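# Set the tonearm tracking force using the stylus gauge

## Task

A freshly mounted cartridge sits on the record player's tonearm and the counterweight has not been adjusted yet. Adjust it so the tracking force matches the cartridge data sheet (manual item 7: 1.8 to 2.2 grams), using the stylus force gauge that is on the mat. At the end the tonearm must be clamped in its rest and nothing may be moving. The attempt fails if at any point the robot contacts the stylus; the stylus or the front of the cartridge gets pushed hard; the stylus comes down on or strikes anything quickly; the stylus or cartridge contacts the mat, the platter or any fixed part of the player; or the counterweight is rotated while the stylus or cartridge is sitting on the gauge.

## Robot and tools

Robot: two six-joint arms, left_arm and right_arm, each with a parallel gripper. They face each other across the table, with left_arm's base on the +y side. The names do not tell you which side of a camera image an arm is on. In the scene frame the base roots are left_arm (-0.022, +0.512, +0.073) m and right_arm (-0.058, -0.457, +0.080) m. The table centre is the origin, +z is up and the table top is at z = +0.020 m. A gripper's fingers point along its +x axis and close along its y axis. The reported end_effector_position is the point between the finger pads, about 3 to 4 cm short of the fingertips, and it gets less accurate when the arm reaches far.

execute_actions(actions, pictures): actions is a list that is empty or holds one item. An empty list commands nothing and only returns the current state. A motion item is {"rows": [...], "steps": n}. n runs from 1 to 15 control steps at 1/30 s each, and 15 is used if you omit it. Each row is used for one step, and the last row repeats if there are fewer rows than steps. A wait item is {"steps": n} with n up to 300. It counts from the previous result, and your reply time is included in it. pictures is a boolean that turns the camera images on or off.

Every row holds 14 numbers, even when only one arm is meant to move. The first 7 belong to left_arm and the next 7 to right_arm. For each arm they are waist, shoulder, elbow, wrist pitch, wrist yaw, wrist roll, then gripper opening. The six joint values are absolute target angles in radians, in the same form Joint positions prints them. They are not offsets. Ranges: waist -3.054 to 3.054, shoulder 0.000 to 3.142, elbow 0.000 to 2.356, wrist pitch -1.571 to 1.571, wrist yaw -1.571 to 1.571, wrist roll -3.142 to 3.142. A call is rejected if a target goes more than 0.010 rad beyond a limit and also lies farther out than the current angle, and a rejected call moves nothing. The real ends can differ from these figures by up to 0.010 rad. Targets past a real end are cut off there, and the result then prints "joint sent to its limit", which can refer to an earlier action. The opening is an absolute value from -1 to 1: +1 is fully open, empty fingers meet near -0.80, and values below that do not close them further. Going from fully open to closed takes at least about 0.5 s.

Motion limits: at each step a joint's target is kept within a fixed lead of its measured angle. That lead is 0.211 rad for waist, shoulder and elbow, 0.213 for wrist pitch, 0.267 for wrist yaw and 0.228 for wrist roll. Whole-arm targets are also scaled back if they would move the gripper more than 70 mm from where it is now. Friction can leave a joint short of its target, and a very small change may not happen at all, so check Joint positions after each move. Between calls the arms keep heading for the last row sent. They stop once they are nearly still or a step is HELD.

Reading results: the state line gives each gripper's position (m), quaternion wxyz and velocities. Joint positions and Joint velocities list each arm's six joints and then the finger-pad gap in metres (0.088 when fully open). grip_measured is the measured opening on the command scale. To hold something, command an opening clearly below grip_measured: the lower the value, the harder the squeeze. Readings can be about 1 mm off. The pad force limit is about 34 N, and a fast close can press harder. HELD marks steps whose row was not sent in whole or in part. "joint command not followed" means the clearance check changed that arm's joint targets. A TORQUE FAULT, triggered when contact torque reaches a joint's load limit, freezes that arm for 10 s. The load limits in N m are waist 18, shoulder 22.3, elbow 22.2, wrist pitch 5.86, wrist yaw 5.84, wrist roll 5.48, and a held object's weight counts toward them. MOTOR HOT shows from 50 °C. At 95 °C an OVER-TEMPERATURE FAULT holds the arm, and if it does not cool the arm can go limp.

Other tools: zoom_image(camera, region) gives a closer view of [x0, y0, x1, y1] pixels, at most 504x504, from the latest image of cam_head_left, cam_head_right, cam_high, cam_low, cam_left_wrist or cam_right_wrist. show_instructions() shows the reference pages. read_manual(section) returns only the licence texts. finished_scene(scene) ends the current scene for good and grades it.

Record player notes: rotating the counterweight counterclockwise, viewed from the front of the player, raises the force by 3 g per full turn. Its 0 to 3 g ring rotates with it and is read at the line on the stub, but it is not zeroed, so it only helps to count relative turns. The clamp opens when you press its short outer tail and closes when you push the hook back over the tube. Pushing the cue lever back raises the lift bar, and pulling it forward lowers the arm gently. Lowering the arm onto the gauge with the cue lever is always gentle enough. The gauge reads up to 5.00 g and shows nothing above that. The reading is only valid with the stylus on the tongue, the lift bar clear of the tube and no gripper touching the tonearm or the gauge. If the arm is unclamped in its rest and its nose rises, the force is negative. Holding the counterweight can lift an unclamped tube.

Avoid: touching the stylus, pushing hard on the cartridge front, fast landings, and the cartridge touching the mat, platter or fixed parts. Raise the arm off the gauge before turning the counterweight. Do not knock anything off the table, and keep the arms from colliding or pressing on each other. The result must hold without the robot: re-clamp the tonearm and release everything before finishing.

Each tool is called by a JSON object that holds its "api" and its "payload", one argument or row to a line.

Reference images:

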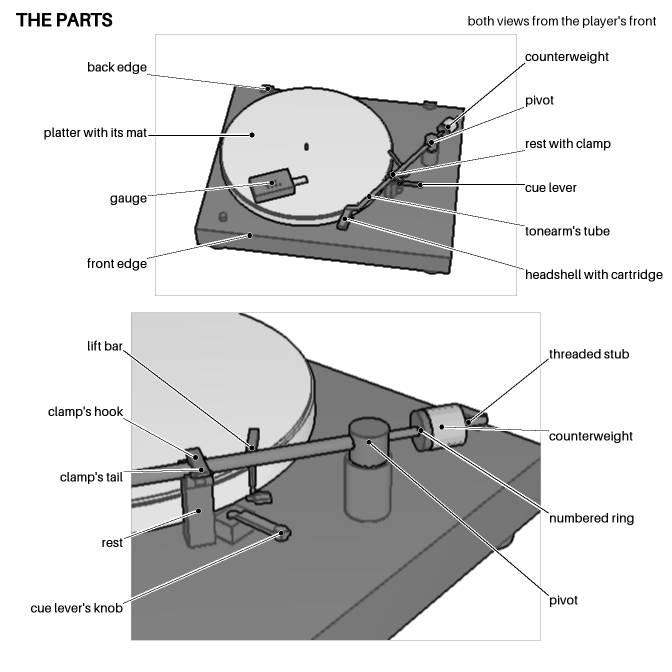

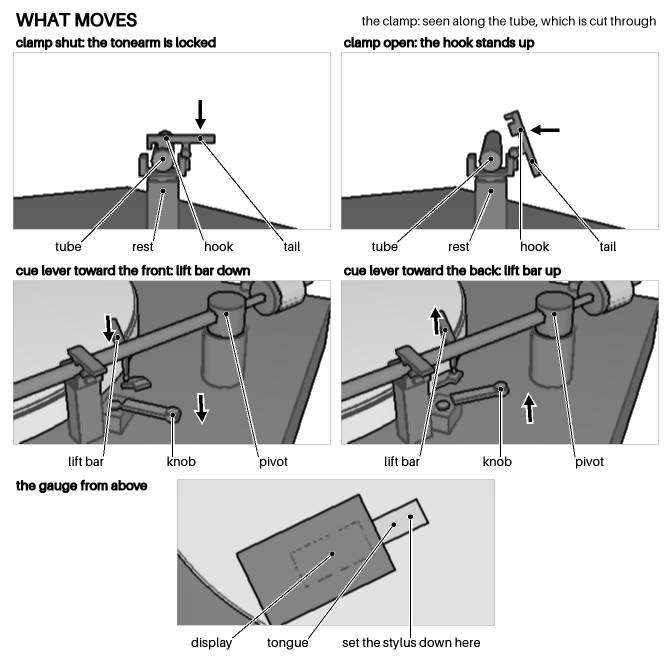

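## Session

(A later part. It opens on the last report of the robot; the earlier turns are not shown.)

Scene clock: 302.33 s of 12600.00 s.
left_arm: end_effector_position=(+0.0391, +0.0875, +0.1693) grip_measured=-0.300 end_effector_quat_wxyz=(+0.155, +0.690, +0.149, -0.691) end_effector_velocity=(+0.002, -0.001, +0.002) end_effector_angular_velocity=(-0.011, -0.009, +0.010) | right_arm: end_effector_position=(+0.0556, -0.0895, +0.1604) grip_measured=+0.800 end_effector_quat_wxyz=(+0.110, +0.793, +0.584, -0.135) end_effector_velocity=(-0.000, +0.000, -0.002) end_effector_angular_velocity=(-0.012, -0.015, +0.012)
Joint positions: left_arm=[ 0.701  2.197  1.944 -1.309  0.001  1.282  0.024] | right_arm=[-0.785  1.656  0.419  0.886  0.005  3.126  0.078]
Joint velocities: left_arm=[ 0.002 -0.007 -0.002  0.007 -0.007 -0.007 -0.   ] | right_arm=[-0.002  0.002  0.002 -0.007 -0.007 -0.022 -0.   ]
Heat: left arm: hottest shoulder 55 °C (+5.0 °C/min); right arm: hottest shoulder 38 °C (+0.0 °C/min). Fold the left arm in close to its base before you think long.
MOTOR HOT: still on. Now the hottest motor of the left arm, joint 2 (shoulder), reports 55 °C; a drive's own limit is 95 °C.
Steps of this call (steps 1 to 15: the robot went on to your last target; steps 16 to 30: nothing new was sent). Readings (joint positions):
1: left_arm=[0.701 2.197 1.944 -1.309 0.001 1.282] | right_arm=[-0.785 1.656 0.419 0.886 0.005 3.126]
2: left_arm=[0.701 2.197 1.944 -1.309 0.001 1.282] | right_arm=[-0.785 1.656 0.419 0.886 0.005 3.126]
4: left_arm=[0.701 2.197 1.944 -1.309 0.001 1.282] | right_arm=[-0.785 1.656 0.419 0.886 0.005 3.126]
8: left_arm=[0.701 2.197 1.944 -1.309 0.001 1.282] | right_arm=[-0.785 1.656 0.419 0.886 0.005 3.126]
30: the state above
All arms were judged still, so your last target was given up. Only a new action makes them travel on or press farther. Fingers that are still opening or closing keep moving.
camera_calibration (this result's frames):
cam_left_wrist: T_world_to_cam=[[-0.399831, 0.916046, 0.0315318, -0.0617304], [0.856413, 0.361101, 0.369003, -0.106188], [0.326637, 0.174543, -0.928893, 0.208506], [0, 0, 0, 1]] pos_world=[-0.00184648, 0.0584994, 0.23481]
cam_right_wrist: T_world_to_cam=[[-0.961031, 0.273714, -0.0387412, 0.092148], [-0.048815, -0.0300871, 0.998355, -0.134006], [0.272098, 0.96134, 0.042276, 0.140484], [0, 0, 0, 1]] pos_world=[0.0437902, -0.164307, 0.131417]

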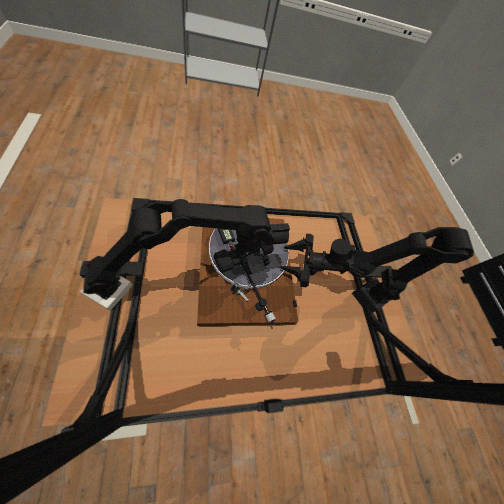

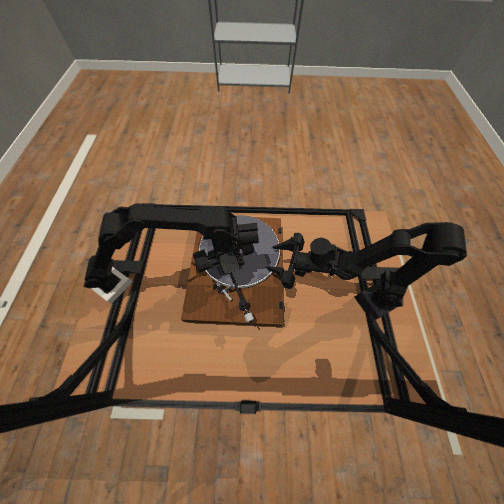

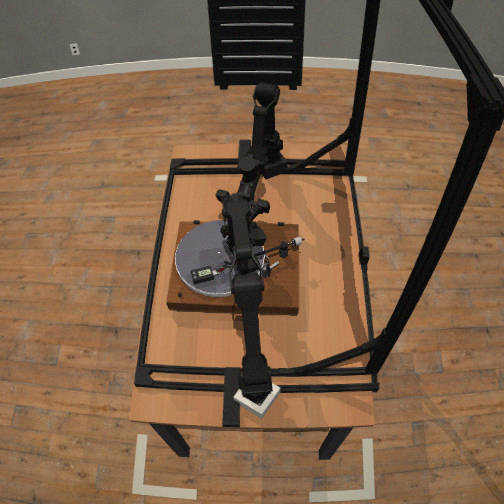

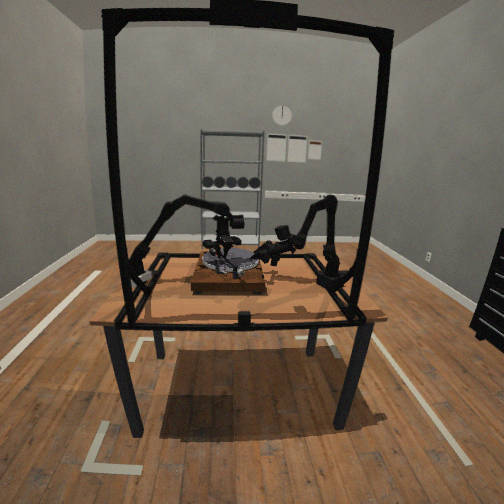

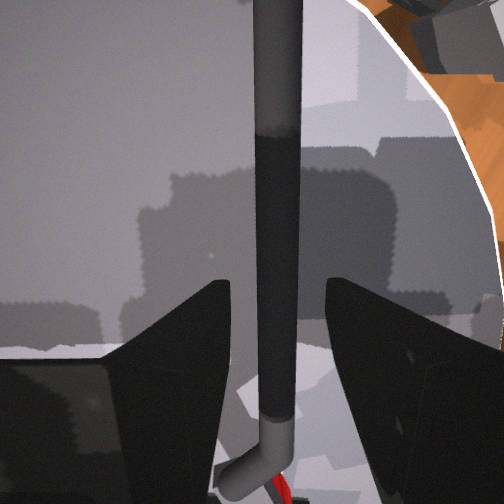

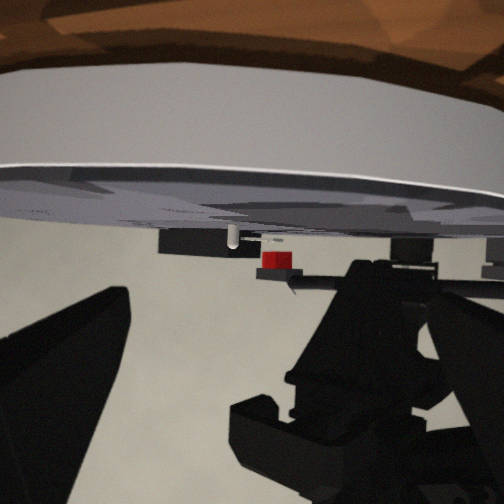

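{"api": "execute_actions", "payload": {
  "actions": [
    {"rows": [[0.701,2.197,1.98,-1.35,0,1.282,-0.3,-0.787,1.658,0.4225,0.885,0,3.13,0.8],[0.701,2.197,2.02,-1.39,0,1.282,-0.3,-0.787,1.658,0.4225,0.885,0,3.13,0.8],[0.701,2.197,2.06,-1.43,0,1.282,-0.3,-0.787,1.658,0.4225,0.885,0,3.13,0.8],[0.701,2.197,2.10,-1.47,0,1.282,-0.2,-0.787,1.658,0.4225,0.885,0,3.13,0.8],[0.701,2.197,2.15,-1.52,0,1.282,0.2,-0.787,1.658,0.4225,0.885,0,3.13,0.8]], "steps": 15}
  ],
  "pictures": false
}}

{"api": "execute_actions", "payload": {
  "actions": [
    {"steps": 10}
  ]
}}

Scene clock: 327.97 s of 12600.00 s.
left_arm: end_effector_position=(+0.0381, +0.0945, +0.2192) grip_measured=+0.191 end_effector_quat_wxyz=(+0.152, +0.690, +0.152, -0.691) end_effector_velocity=(-0.001, +0.005, +0.000) end_effector_angular_velocity=(+0.023, -0.004, +0.020) | right_arm: end_effector_position=(+0.0556, -0.0894, +0.1605) grip_measured=+0.800 end_effector_quat_wxyz=(+0.110, +0.793, +0.584, -0.135) end_effector_velocity=(-0.001, -0.001, -0.001) end_effector_angular_velocity=(-0.004, +0.011, +0.002)
Joint positions: left_arm=[ 0.701  2.194  2.139 -1.516  0.001  1.282  0.048] | right_arm=[-0.785  1.656  0.42   0.886  0.005  3.126  0.078]
Joint velocities: left_arm=[-0.002 -0.002 -0.002 -0.022 -0.007 -0.022  0.005] | right_arm=[-0.002 -0.002 -0.002 -0.007 -0.007  0.007 -0.   ]
Heat: left arm: hottest shoulder 57 °C (+5.1 °C/min); right arm: hottest shoulder 37 °C (-1.0 °C/min). Fold the left arm in close to its base before you think long.
MOTOR HOT: still on. Now the hottest motor of the left arm, joint 2 (shoulder), reports 57 °C; a drive's own limit is 95 °C.
Steps of this call (steps 1 to 90: nothing new was sent; then 22.13 s passed at rest; steps 91 to 105: all 15 steps of this action). Readings (joint positions):
91: left_arm=[0.701 2.197 1.949 -1.317 0.001 1.282] | right_arm=[-0.785 1.656 0.420 0.886 0.005 3.126]
92: left_arm=[0.701 2.198 1.962 -1.340 0.001 1.282] | right_arm=[-0.785 1.656 0.420 0.886 0.005 3.126]
94: left_arm=[0.701 2.202 2.007 -1.395 0.001 1.282] | right_arm=[-0.785 1.656 0.420 0.886 0.005 3.126]
98: left_arm=[0.701 2.198 2.114 -1.487 0.001 1.282] | right_arm=[-0.785 1.656 0.420 0.886 0.005 3.126]
105: the state above

Scene clock: 328.30 s of 12600.00 s.
left_arm: end_effector_position=(+0.0381, +0.0948, +0.2195) grip_measured=+0.200 end_effector_quat_wxyz=(+0.151, +0.690, +0.153, -0.691) end_effector_velocity=(-0.000, +0.002, +0.000) end_effector_angular_velocity=(+0.008, -0.006, +0.005) | right_arm: end_effector_position=(+0.0556, -0.0894, +0.1605) grip_measured=+0.800 end_effector_quat_wxyz=(+0.110, +0.793, +0.584, -0.135) end_effector_velocity=(-0.001, -0.002, -0.003) end_effector_angular_velocity=(-0.013, -0.001, +0.007)
Joint positions: left_arm=[ 0.701  2.194  2.14  -1.518  0.001  1.282  0.049] | right_arm=[-0.785  1.656  0.42   0.886  0.005  3.126  0.078]
Joint velocities: left_arm=[-0.002 -0.002 -0.002 -0.007 -0.007 -0.007  0.   ] | right_arm=[-0.002 -0.002 -0.007 -0.007 -0.007 -0.007 -0.   ]
Heat: left arm: hottest shoulder 57 °C (+5.0 °C/min); right arm: hottest shoulder 37 °C (-1.0 °C/min). Fold the left arm in close to its base before you think long.
MOTOR HOT: still on. Now the hottest motor of the left arm, joint 2 (shoulder), reports 57 °C; a drive's own limit is 95 °C.
Steps of this call (steps 1 to 10: the robot went on to your last target). Readings (joint positions):
1: left_arm=[0.701 2.194 2.139 -1.516 0.001 1.282] | right_arm=[-0.785 1.656 0.420 0.886 0.005 3.126]
2: left_arm=[0.701 2.194 2.139 -1.517 0.001 1.282] | right_arm=[-0.785 1.656 0.420 0.886 0.005 3.126]
4: left_arm=[0.701 2.194 2.140 -1.517 0.001 1.282] | right_arm=[-0.785 1.656 0.420 0.886 0.005 3.126]
8: left_arm=[0.701 2.194 2.140 -1.518 0.001 1.282] | right_arm=[-0.785 1.656 0.420 0.886 0.005 3.126]
10: the state above
camera_calibration (this result's frames):
cam_left_wrist: T_world_to_cam=[[-0.399772, 0.915643, 0.042195, -0.0727454], [0.857003, 0.357047, 0.371569, -0.126654], [0.325159, 0.184704, -0.927446, 0.253009], [0, 0, 0, 1]] pos_world=[-0.00280681, 0.0650985, 0.284783]
cam_right_wrist: T_world_to_cam=[[-0.961106, 0.273515, -0.0382606, 0.0920074], [-0.0484539, -0.0306076, 0.998356, -0.134201], [0.271894, 0.961381, 0.0426701, 0.140319], [0, 0, 0, 1]] pos_world=[0.0437743, -0.164173, 0.131513]

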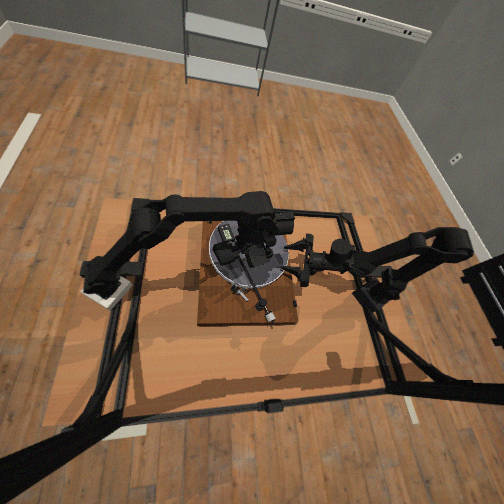

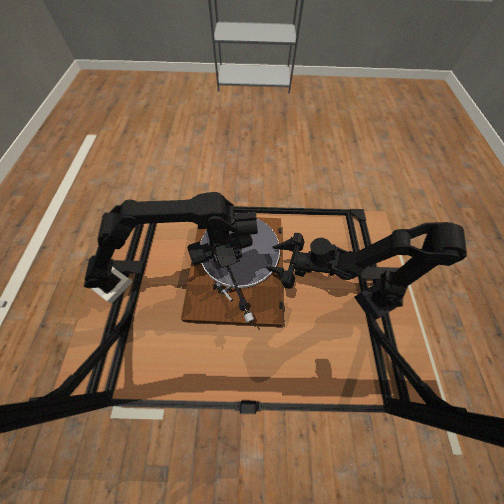

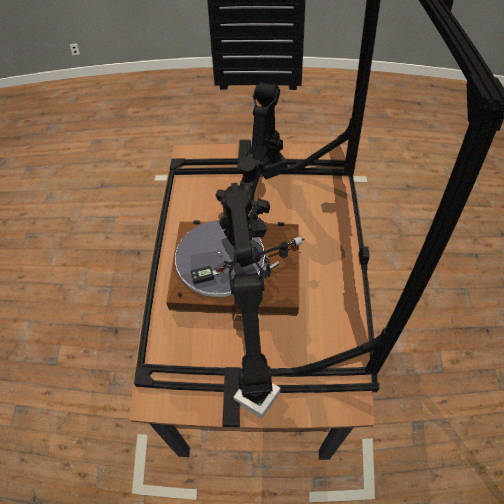

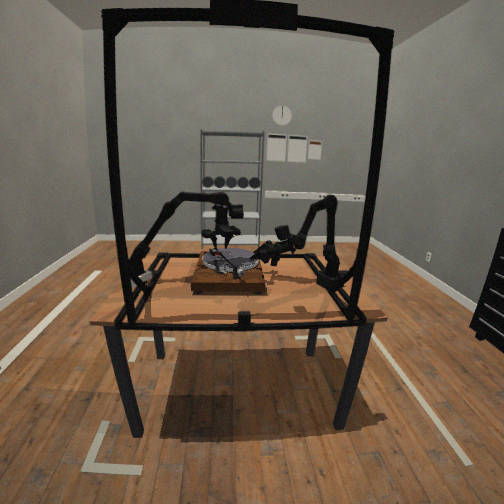

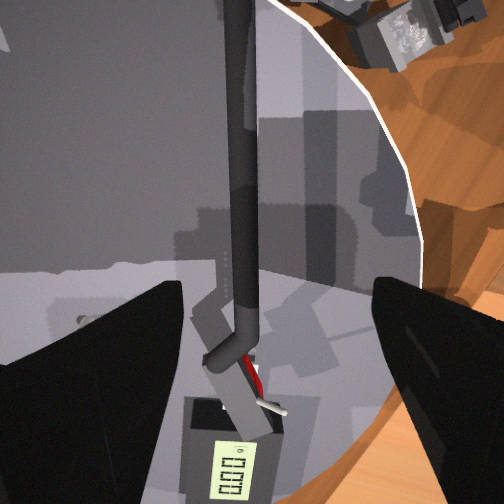

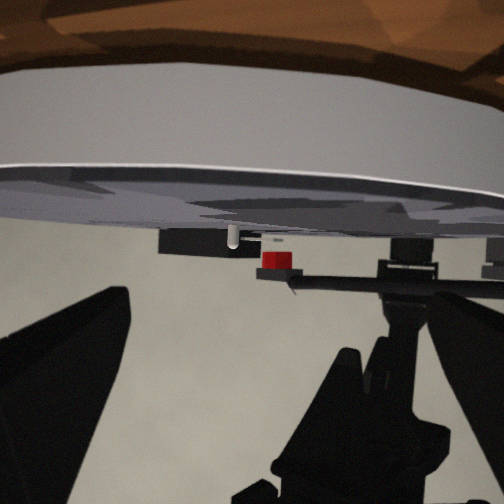

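{"api": "execute_actions", "payload": {
  "actions": [
    {"rows": [[0.66,2.165,2.10,-1.46,-0.03,1.15,0,-0.787,1.658,0.4225,0.885,0,3.13,0.8],[0.62,2.135,2.05,-1.40,-0.07,1.02,-0.2,-0.787,1.658,0.4225,0.885,0,3.13,0.8],[0.58,2.105,2.0,-1.34,-0.1,0.9,-0.4,-0.787,1.658,0.4225,0.885,0,3.13,0.8],[0.54,2.075,1.95,-1.28,-0.14,0.77,-0.6,-0.787,1.658,0.4225,0.885,0,3.13,0.8],[0.50,2.045,1.90,-1.22,-0.17,0.64,-0.85,-0.787,1.658,0.4225,0.885,0,3.13,0.8],[0.46,2.015,1.85,-1.16,-0.21,0.51,-0.85,-0.787,1.658,0.4225,0.885,0,3.13,0.8],[0.42,1.99,1.80,-1.10,-0.25,0.38,-0.85,-0.787,1.658,0.4225,0.885,0,3.13,0.8],[0.38,1.97,1.74,-1.03,-0.28,0.26,-0.85,-0.787,1.658,0.4225,0.885,0,3.13,0.8],[0.35,1.95,1.68,-0.96,-0.32,0.13,-0.85,-0.787,1.658,0.4225,0.885,0,3.13,0.8],[0.318,1.93,1.62,-0.89,-0.35,0,-0.85,-0.787,1.658,0.4225,0.885,0,3.13,0.8]], "steps": 15}
  ],
  "pictures": false
}}

{"api": "execute_actions", "payload": {
  "actions": [
    {"steps": 20}
  ],
  "pictures": false
}}

{"api": "execute_actions", "payload": {
  "actions": [
    {"rows": [[0.318,1.945,1.59,-0.845,-0.35,0,-0.85,-0.787,1.658,0.4225,0.885,0,3.13,0.8],[0.318,1.962,1.555,-0.798,-0.35,0,-0.85,-0.787,1.658,0.4225,0.885,0,3.13,0.8]], "steps": 15}
  ]
}}

Scene clock: 339.43 s of 12600.00 s.
left_arm: end_effector_position=(-0.0853, +0.0719, +0.2091) grip_measured=-0.799 end_effector_quat_wxyz=(+0.510, +0.597, +0.176, -0.594) end_effector_velocity=(+0.036, -0.003, -0.045) end_effector_angular_velocity=(-0.563, +0.582, +1.862) | right_arm: end_effector_position=(+0.0557, -0.0894, +0.1604) grip_measured=+0.800 end_effector_quat_wxyz=(+0.110, +0.793, +0.584, -0.135) end_effector_velocity=(+0.002, -0.001, -0.000) end_effector_angular_velocity=(+0.001, -0.005, +0.002)
Joint positions: left_arm=[ 0.305  1.951  1.649 -0.919 -0.33   0.332  0.   ] | right_arm=[-0.785  1.656  0.42   0.886  0.005  3.126  0.078]
Joint velocities: left_arm=[ 0.002 -0.027 -0.271  0.286 -0.242 -2.     0.   ] | right_arm=[-0.007  0.002 -0.002  0.007 -0.007 -0.007 -0.   ]
Heat: left arm: hottest shoulder 57 °C (+4.0 °C/min); right arm: hottest shoulder 37 °C (-2.0 °C/min). Fold the left arm in close to its base before you think long.
MOTOR HOT: still on. Now the hottest motor of the left arm, joint 2 (shoulder), reports 57 °C; a drive's own limit is 95 °C.
Steps of this call (steps 1 to 15: the robot went on to your last target; steps 16 to 90: nothing new was sent; then 7.63 s passed at rest; steps 91 to 105: all 15 steps of this action). Readings (joint positions):
91: left_arm=[0.698 2.192 2.134 -1.508 -0.008 1.249] | right_arm=[-0.785 1.656 0.420 0.886 0.005 3.126]
92: left_arm=[0.690 2.182 2.116 -1.476 -0.027 1.187] | right_arm=[-0.785 1.656 0.420 0.886 0.005 3.126]
94: left_arm=[0.648 2.148 2.052 -1.389 -0.077 1.054] | right_arm=[-0.785 1.656 0.420 0.886 0.005 3.126]
98: left_arm=[0.488 2.047 1.872 -1.174 -0.200 0.792] | right_arm=[-0.785 1.656 0.420 0.886 0.005 3.126]
105: the state above

Scene clock: 340.10 s of 12600.00 s.
left_arm: end_effector_position=(-0.0766, +0.0700, +0.2095) grip_measured=-0.799 end_effector_quat_wxyz=(+0.613, +0.500, +0.267, -0.550) end_effector_velocity=(-0.000, -0.002, +0.003) end_effector_angular_velocity=(-0.019, +0.005, +0.019) | right_arm: end_effector_position=(+0.0557, -0.0894, +0.1604) grip_measured=+0.800 end_effector_quat_wxyz=(+0.110, +0.793, +0.584, -0.135) end_effector_velocity=(-0.001, -0.001, -0.001) end_effector_angular_velocity=(-0.008, -0.002, +0.007)
Joint positions: left_arm=[ 0.319  1.942  1.63  -0.892 -0.348  0.005  0.   ] | right_arm=[-0.785  1.656  0.42   0.886  0.005  3.126  0.078]
Joint velocities: left_arm=[-0.002 -0.002  0.002  0.007 -0.007 -0.022  0.   ] | right_arm=[-0.002 -0.002 -0.002 -0.007 -0.007 -0.007  0.   ]
Heat: left arm: hottest shoulder 57 °C (+4.1 °C/min); right arm: hottest shoulder 37 °C (-2.0 °C/min). Fold the left arm in close to its base before you think long.
MOTOR HOT: still on. Now the hottest motor of the left arm, joint 2 (shoulder), reports 57 °C; a drive's own limit is 95 °C.
Steps of this call (steps 1 to 20: the robot went on to your last target). Readings (joint positions):
1: left_arm=[0.307 1.951 1.643 -0.911 -0.336 0.266] | right_arm=[-0.785 1.656 0.420 0.886 0.005 3.126]
2: left_arm=[0.310 1.950 1.638 -0.906 -0.340 0.200] | right_arm=[-0.785 1.656 0.420 0.886 0.005 3.126]
4: left_arm=[0.316 1.948 1.633 -0.899 -0.345 0.099] | right_arm=[-0.785 1.656 0.420 0.886 0.005 3.126]
8: left_arm=[0.319 1.943 1.632 -0.893 -0.347 0.026] | right_arm=[-0.785 1.656 0.420 0.886 0.005 3.126]
20: the state above

Scene clock: 340.60 s of 12600.00 s.
left_arm: end_effector_position=(-0.0775, +0.0667, +0.1878) grip_measured=-0.799 end_effector_quat_wxyz=(+0.615, +0.497, +0.265, -0.552) end_effector_velocity=(+0.000, +0.001, +0.002) end_effector_angular_velocity=(-0.001, -0.004, +0.007) | right_arm: end_effector_position=(+0.0557, -0.0894, +0.1604) grip_measured=+0.800 end_effector_quat_wxyz=(+0.110, +0.793, +0.584, -0.135) end_effector_velocity=(-0.001, -0.001, -0.001) end_effector_angular_velocity=(-0.012, -0.015, +0.012)
Joint positions: left_arm=[ 0.319  1.958  1.564 -0.8   -0.348  0.004  0.   ] | right_arm=[-0.785  1.656  0.42   0.886  0.005  3.126  0.078]
Joint velocities: left_arm=[-0.002 -0.002  0.002 -0.007 -0.007 -0.007  0.   ] | right_arm=[-0.002 -0.002 -0.002 -0.007 -0.007 -0.022 -0.   ]
Heat: left arm: hottest shoulder 57 °C (+4.0 °C/min); right arm: hottest shoulder 37 °C (-2.0 °C/min). Fold the left arm in close to its base before you think long.
MOTOR HOT: still on. Now the hottest motor of the left arm, joint 2 (shoulder), reports 57 °C; a drive's own limit is 95 °C.
Steps of this call (steps 1 to 15: all 15 steps of this action). Readings (joint positions):
1: left_arm=[0.319 1.942 1.624 -0.880 -0.348 0.004] | right_arm=[-0.785 1.656 0.420 0.886 0.005 3.126]
2: left_arm=[0.319 1.942 1.611 -0.855 -0.348 0.004] | right_arm=[-0.785 1.656 0.420 0.886 0.005 3.126]
4: left_arm=[0.319 1.944 1.590 -0.826 -0.348 0.004] | right_arm=[-0.785 1.656 0.420 0.886 0.005 3.126]
8: left_arm=[0.319 1.956 1.566 -0.808 -0.348 0.004] | right_arm=[-0.785 1.656 0.420 0.886 0.005 3.126]
15: the state above
camera_calibration (this result's frames):
cam_left_wrist: T_world_to_cam=[[-0.946272, 0.139621, -0.291677, -0.0197558], [0.146717, 0.989175, -0.00248228, -0.0327809], [0.288173, -0.0451427, -0.956514, 0.284306], [0, 0, 0, 1]] pos_world=[-0.0958141, 0.0480187, 0.266099]
cam_right_wrist: T_world_to_cam=[[-0.961006, 0.273868, -0.0382525, 0.092175], [-0.0483534, -0.0302252, 0.998373, -0.134093], [0.272266, 0.961292, 0.042289, 0.140387], [0, 0, 0, 1]] pos_world=[0.0438742, -0.16425, 0.131463]

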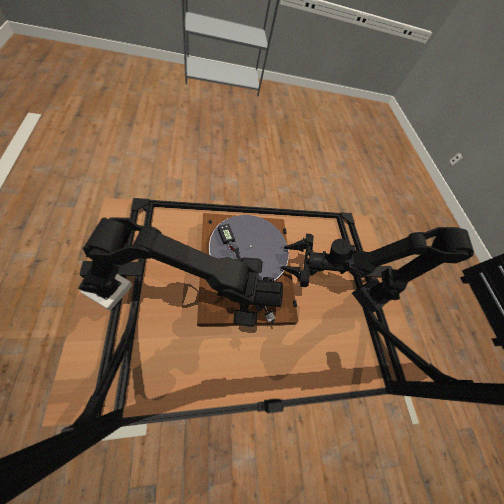

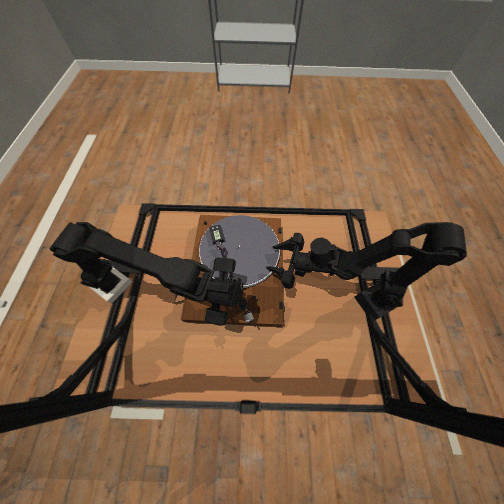

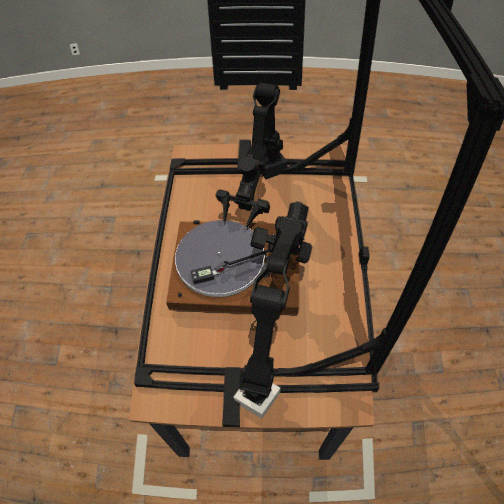

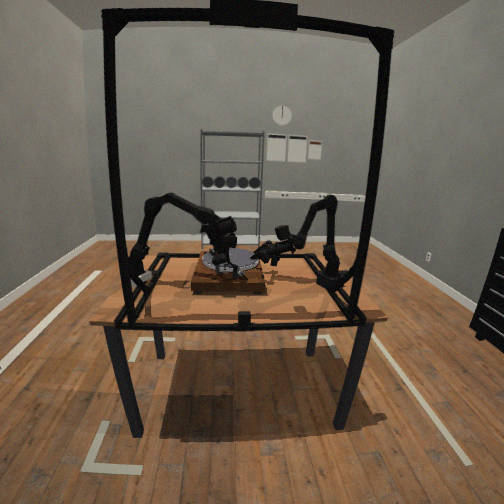

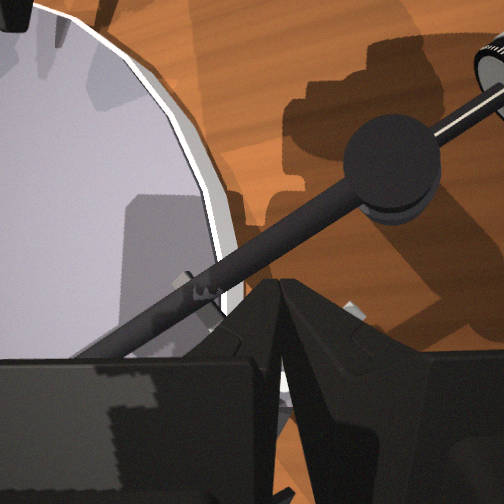

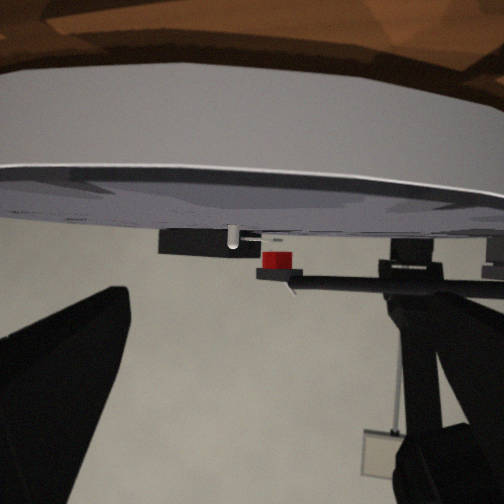

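{"api": "execute_actions", "payload": {
  "actions": [
    {"rows": [[0.31,1.94,1.54,-0.79,-0.35,0,-0.85,-0.787,1.658,0.4225,0.885,0,3.13,0.8],[0.30,1.925,1.51,-0.78,-0.35,0,-0.85,-0.787,1.658,0.4225,0.885,0,3.13,0.8],[0.293,1.912,1.48,-0.765,-0.35,0,-0.85,-0.787,1.658,0.4225,0.885,0,3.13,0.8]], "steps": 15}
  ],
  "pictures": false
}}

{"api": "execute_actions", "payload": {
  "actions": [
    {"rows": [[0.295,1.93,1.465,-0.74,-0.35,0,-0.85,-0.787,1.658,0.4225,0.885,0,3.13,0.8],[0.297,1.94,1.455,-0.72,-0.35,0,-0.85,-0.787,1.658,0.4225,0.885,0,3.13,0.8],[0.299,1.95,1.445,-0.70,-0.35,0,-0.85,-0.787,1.658,0.4225,0.885,0,3.13,0.8],[0.301,1.96,1.435,-0.68,-0.35,0,-0.85,-0.787,1.658,0.4225,0.885,0,3.13,0.8],[0.302,1.97,1.424,-0.666,-0.35,0,-0.85,-0.787,1.658,0.4225,0.885,0,3.13,0.8]], "steps": 15}
  ]
}}

Scene clock: 352.73 s of 12600.00 s.
left_arm: end_effector_position=(-0.0853, +0.0790, +0.1808) grip_measured=-0.799 end_effector_quat_wxyz=(+0.607, +0.503, +0.260, -0.558) end_effector_velocity=(-0.002, +0.002, +0.001) end_effector_angular_velocity=(+0.002, +0.009, +0.001) | right_arm: end_effector_position=(+0.0557, -0.0894, +0.1603) grip_measured=+0.800 end_effector_quat_wxyz=(+0.110, +0.793, +0.584, -0.136) end_effector_velocity=(-0.000, +0.000, -0.002) end_effector_angular_velocity=(-0.004, +0.011, +0.002)
Joint positions: left_arm=[ 0.294  1.925  1.491 -0.767 -0.349  0.004  0.   ] | right_arm=[-0.785  1.656  0.42   0.886  0.005  3.127  0.078]
Joint velocities: left_arm=[-0.002 -0.007 -0.002 -0.007  0.007 -0.007  0.   ] | right_arm=[-0.002  0.002  0.002 -0.007 -0.007  0.007 -0.   ]
Heat: left arm: hottest shoulder 56 °C (+2.0 °C/min); right arm: hottest shoulder 37 °C (-1.0 °C/min). Fold the left arm in close to its base before you think long.
MOTOR HOT: still on. Now the hottest motor of the left arm, joint 2 (shoulder), reports 56 °C; a drive's own limit is 95 °C.
Steps of this call (steps 1 to 15: the robot went on to your last target; steps 16 to 90: nothing new was sent; then 8.63 s passed at rest; steps 91 to 105: all 15 steps of this action). Readings (joint positions):
91: left_arm=[0.319 1.958 1.561 -0.797 -0.348 0.004] | right_arm=[-0.785 1.656 0.420 0.886 0.005 3.127]
92: left_arm=[0.317 1.954 1.552 -0.790 -0.349 0.004] | right_arm=[-0.785 1.656 0.420 0.886 0.005 3.127]
94: left_arm=[0.310 1.940 1.522 -0.780 -0.349 0.004] | right_arm=[-0.785 1.656 0.420 0.886 0.005 3.127]
98: left_arm=[0.295 1.930 1.495 -0.771 -0.349 0.004] | right_arm=[-0.785 1.656 0.420 0.886 0.005 3.127]
105: the state above

Scene clock: 353.23 s of 12600.00 s.
left_arm: end_effector_position=(-0.0843, +0.0753, +0.1516) grip_measured=-0.799 end_effector_quat_wxyz=(+0.608, +0.503, +0.261, -0.556) end_effector_velocity=(-0.004, -0.000, -0.002) end_effector_angular_velocity=(-0.002, +0.010, -0.004) | right_arm: end_effector_position=(+0.0558, -0.0893, +0.1604) grip_measured=+0.800 end_effector_quat_wxyz=(+0.110, +0.793, +0.584, -0.136) end_effector_velocity=(-0.001, -0.003, -0.005) end_effector_angular_velocity=(-0.022, -0.012, +0.012)
Joint positions: left_arm=[ 0.299  1.967  1.431 -0.668 -0.349  0.004  0.   ] | right_arm=[-0.785  1.656  0.42   0.886  0.005  3.127  0.078]
Joint velocities: left_arm=[-0.007  0.002 -0.002  0.007  0.007 -0.007  0.   ] | right_arm=[-0.002  0.002 -0.007 -0.007 -0.007 -0.022 -0.   ]
Heat: left arm: hottest shoulder 56 °C (+2.0 °C/min); right arm: hottest shoulder 37 °C (-1.0 °C/min). Fold the left arm in close to its base before you think long.
MOTOR HOT: still on. Now the hottest motor of the left arm, joint 2 (shoulder), reports 56 °C; a drive's own limit is 95 °C.
Steps of this call (steps 1 to 15: all 15 steps of this action). Readings (joint positions):
1: left_arm=[0.294 1.925 1.487 -0.760 -0.349 0.004] | right_arm=[-0.785 1.656 0.420 0.886 0.005 3.127]
2: left_arm=[0.294 1.925 1.482 -0.749 -0.349 0.004] | right_arm=[-0.785 1.656 0.420 0.886 0.005 3.127]
4: left_arm=[0.295 1.928 1.469 -0.720 -0.349 0.004] | right_arm=[-0.785 1.656 0.420 0.886 0.005 3.127]
8: left_arm=[0.297 1.954 1.442 -0.682 -0.349 0.004] | right_arm=[-0.785 1.656 0.420 0.886 0.005 3.127]
15: the state above
camera_calibration (this result's frames):
cam_left_wrist: T_world_to_cam=[[-0.942577, 0.160295, -0.293007, -0.0389484], [0.1657, 0.986155, 0.00645286, -0.0398984], [0.289985, -0.042469, -0.956088, 0.251921], [0, 0, 0, 1]] pos_world=[-0.103154, 0.0562881, 0.229704]
cam_right_wrist: T_world_to_cam=[[-0.960984, 0.273998, -0.0378946, 0.0921297], [-0.048016, -0.0303259, 0.998386, -0.13411], [0.272406, 0.961252, 0.042299, 0.140274], [0, 0, 0, 1]] pos_world=[0.0438841, -0.164149, 0.131451]

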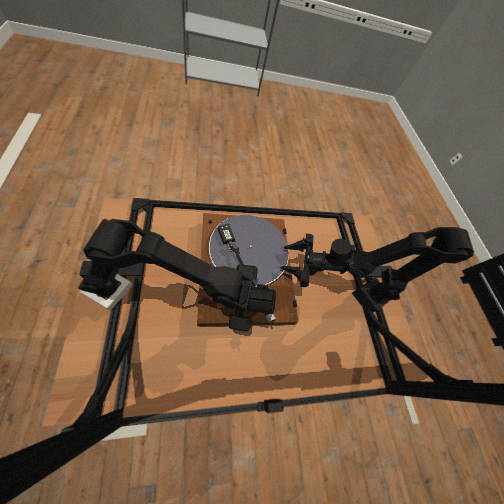

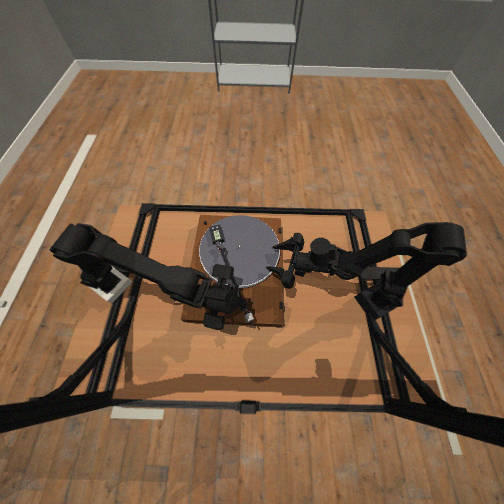

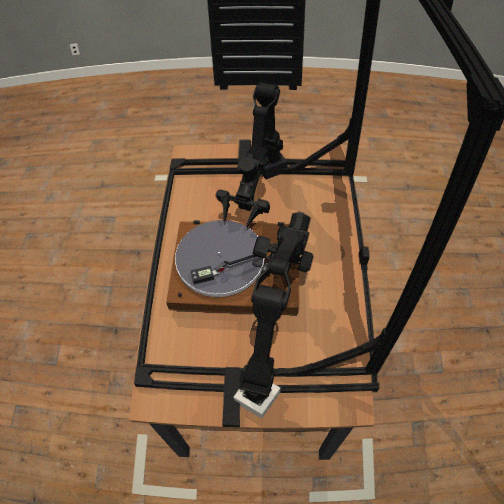

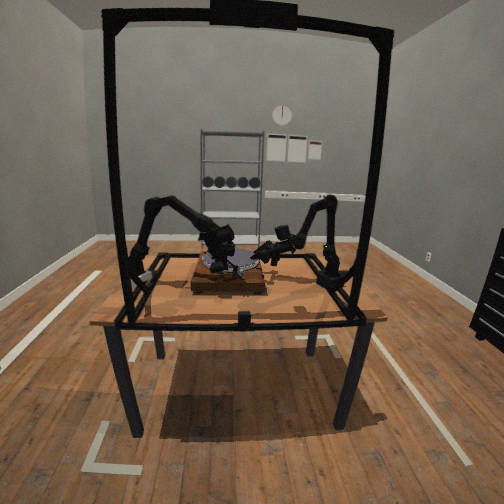

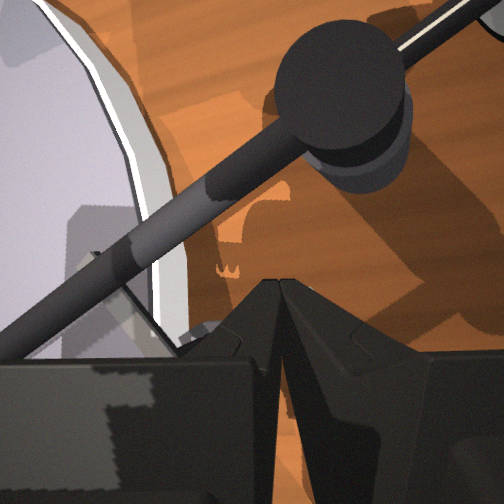

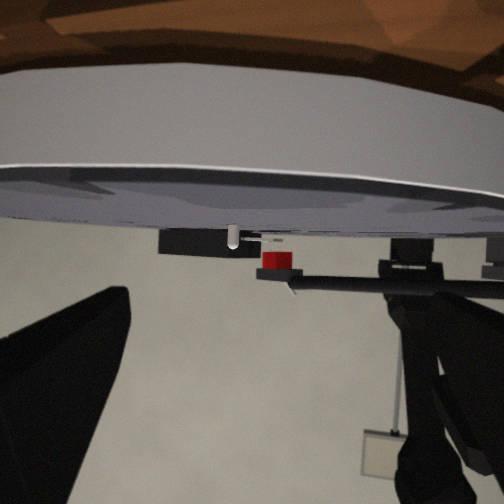

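{"api": "execute_actions", "payload": {
  "actions": [
    {"rows": [[0.306,1.975,1.44,-0.664,-0.35,0,-0.85,-0.787,1.658,0.4225,0.885,0,3.13,0.8],[0.312,1.984,1.45,-0.661,-0.35,0,-0.85,-0.787,1.658,0.4225,0.885,0,3.13,0.8],[0.319,1.992,1.458,-0.659,-0.35,0,-0.85,-0.787,1.658,0.4225,0.885,0,3.13,0.8]], "steps": 15}
  ],
  "pictures": false
}}

{"api": "execute_actions", "payload": {
  "actions": [
    {"rows": [[0.319,1.998,1.43,-0.64,-0.35,0,-0.85,-0.787,1.658,0.4225,0.885,0,3.13,0.8],[0.319,2.005,1.418,-0.62,-0.35,0,-0.85,-0.787,1.658,0.4225,0.885,0,3.13,0.8],[0.319,2.012,1.406,-0.60,-0.35,0,-0.85,-0.787,1.658,0.4225,0.885,0,3.13,0.8],[0.319,2.018,1.394,-0.585,-0.35,0,-0.85,-0.787,1.658,0.4225,0.885,0,3.13,0.8],[0.319,2.023,1.384,-0.572,-0.35,0,-0.85,-0.787,1.658,0.4225,0.885,0,3.13,0.8]], "steps": 15}
  ]
}}

Scene clock: 366.07 s of 12600.00 s.
left_arm: end_effector_position=(-0.0772, +0.0695, +0.1500) grip_measured=-0.799 end_effector_quat_wxyz=(+0.614, +0.498, +0.265, -0.551) end_effector_velocity=(+0.002, -0.001, +0.003) end_effector_angular_velocity=(-0.002, -0.009, -0.001) | right_arm: end_effector_position=(+0.0558, -0.0893, +0.1604) grip_measured=+0.800 end_effector_quat_wxyz=(+0.110, +0.793, +0.584, -0.136) end_effector_velocity=(+0.001, -0.003, -0.006) end_effector_angular_velocity=(-0.023, +0.017, -0.003)
Joint positions: left_arm=[ 0.318  1.983  1.445 -0.661 -0.349  0.004  0.   ] | right_arm=[-0.785  1.656  0.42   0.886  0.005  3.127  0.078]
Joint velocities: left_arm=[ 0.002 -0.002  0.007 -0.007 -0.007  0.007  0.   ] | right_arm=[-0.007  0.002 -0.002 -0.022 -0.007  0.007 -0.   ]
Heat: left arm: hottest shoulder 55 °C (+0.0 °C/min); right arm: hottest shoulder 37 °C (-1.0 °C/min). Fold the left arm in close to its base before you think long.
MOTOR HOT: still on. Now the hottest motor of the left arm, joint 2 (shoulder), reports 55 °C; a drive's own limit is 95 °C.
Steps of this call (steps 1 to 15: the robot went on to your last target; steps 16 to 90: nothing new was sent; then 9.33 s passed at rest; steps 91 to 105: all 15 steps of this action). Readings (joint positions):
91: left_arm=[0.299 1.967 1.431 -0.668 -0.349 0.004] | right_arm=[-0.785 1.656 0.420 0.886 0.005 3.127]
92: left_arm=[0.300 1.968 1.431 -0.667 -0.349 0.004] | right_arm=[-0.785 1.656 0.420 0.886 0.005 3.127]
94: left_arm=[0.306 1.973 1.437 -0.664 -0.349 0.004] | right_arm=[-0.785 1.656 0.420 0.886 0.005 3.127]
98: left_arm=[0.316 1.981 1.443 -0.661 -0.349 0.004] | right_arm=[-0.785 1.656 0.420 0.886 0.005 3.127]
105: the state above

Scene clock: 366.57 s of 12600.00 s.
left_arm: end_effector_position=(-0.0766, +0.0663, +0.1325) grip_measured=-0.799 end_effector_quat_wxyz=(+0.620, +0.494, +0.260, -0.552) end_effector_velocity=(+0.002, -0.001, +0.001) end_effector_angular_velocity=(-0.011, -0.002, +0.012) | right_arm: end_effector_position=(+0.0558, -0.0893, +0.1604) grip_measured=+0.800 end_effector_quat_wxyz=(+0.110, +0.793, +0.584, -0.136) end_effector_velocity=(-0.001, -0.001, -0.003) end_effector_angular_velocity=(-0.013, -0.001, +0.007)
Joint positions: left_arm=[ 0.318  2.007  1.4   -0.577 -0.357  0.004  0.   ] | right_arm=[-0.785  1.656  0.42   0.886  0.005  3.127  0.078]
Joint velocities: left_arm=[ 0.002 -0.002 -0.002  0.007 -0.007 -0.007  0.   ] | right_arm=[-0.002  0.002 -0.002 -0.007 -0.007 -0.007 -0.   ]
Heat: left arm: hottest shoulder 55 °C (+0.0 °C/min); right arm: hottest shoulder 37 °C (-1.0 °C/min). Fold the left arm in close to its base before you think long.
MOTOR HOT: still on. Now the hottest motor of the left arm, joint 2 (shoulder), reports 55 °C; a drive's own limit is 95 °C.
Steps of this call (steps 1 to 15: all 15 steps of this action). Readings (joint positions):
1: left_arm=[0.318 1.983 1.445 -0.658 -0.349 0.004] | right_arm=[-0.785 1.656 0.420 0.886 0.005 3.127]
2: left_arm=[0.318 1.985 1.443 -0.647 -0.349 0.004] | right_arm=[-0.785 1.656 0.420 0.886 0.005 3.127]
4: left_arm=[0.318 1.990 1.432 -0.617 -0.349 0.004] | right_arm=[-0.785 1.656 0.420 0.886 0.005 3.127]
8: left_arm=[0.317 2.006 1.405 -0.584 -0.358 0.004] | right_arm=[-0.785 1.656 0.420 0.886 0.005 3.127]
15: the state above
camera_calibration (this result's frames):
cam_left_wrist: T_world_to_cam=[[-0.945412, 0.132913, -0.29754, -0.0337023], [0.143849, 0.989485, -0.0150599, -0.0312448], [0.29241, -0.0570387, -0.954591, 0.231976], [0, 0, 0, 1]] pos_world=[-0.0951999, 0.0486273, 0.210943]
cam_right_wrist: T_world_to_cam=[[-0.960984, 0.273998, -0.0378946, 0.0921297], [-0.048016, -0.0303259, 0.998386, -0.13411], [0.272406, 0.961252, 0.042299, 0.140274], [0, 0, 0, 1]] pos_world=[0.0438841, -0.164149, 0.131451]

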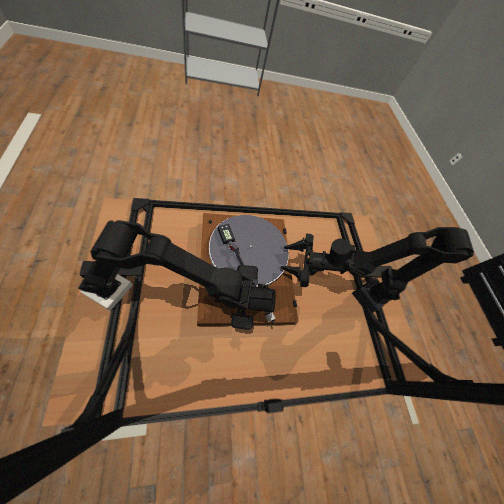

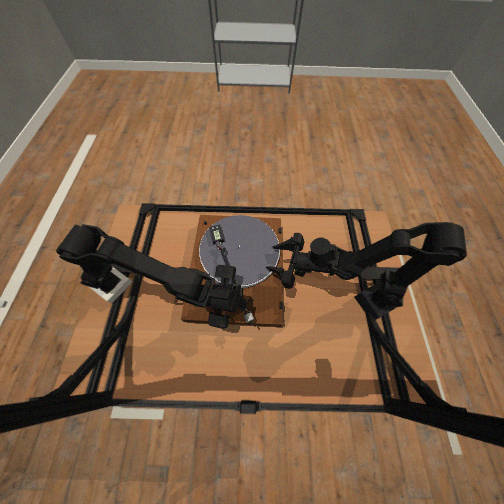

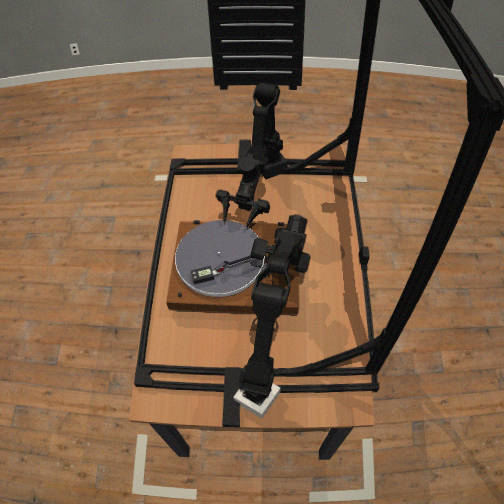

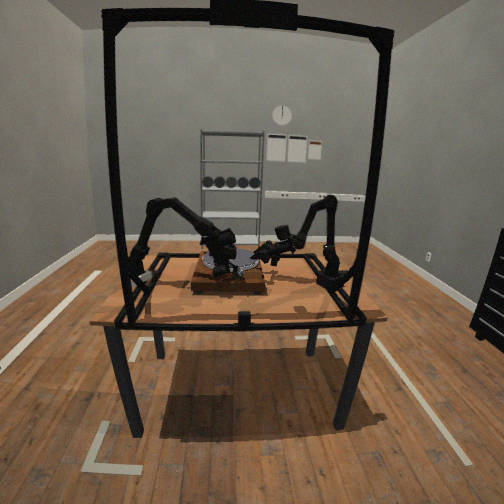

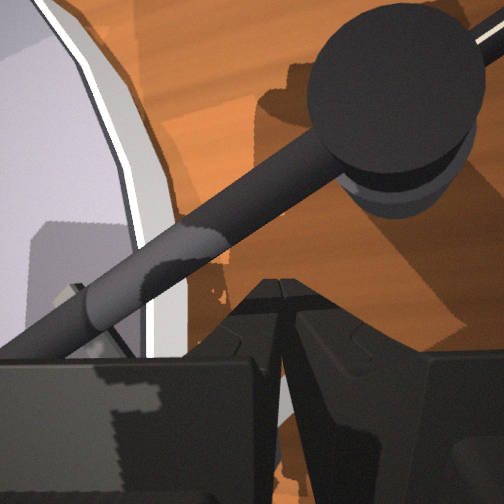

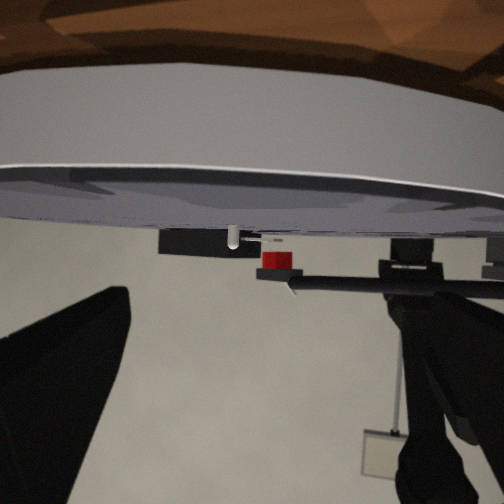

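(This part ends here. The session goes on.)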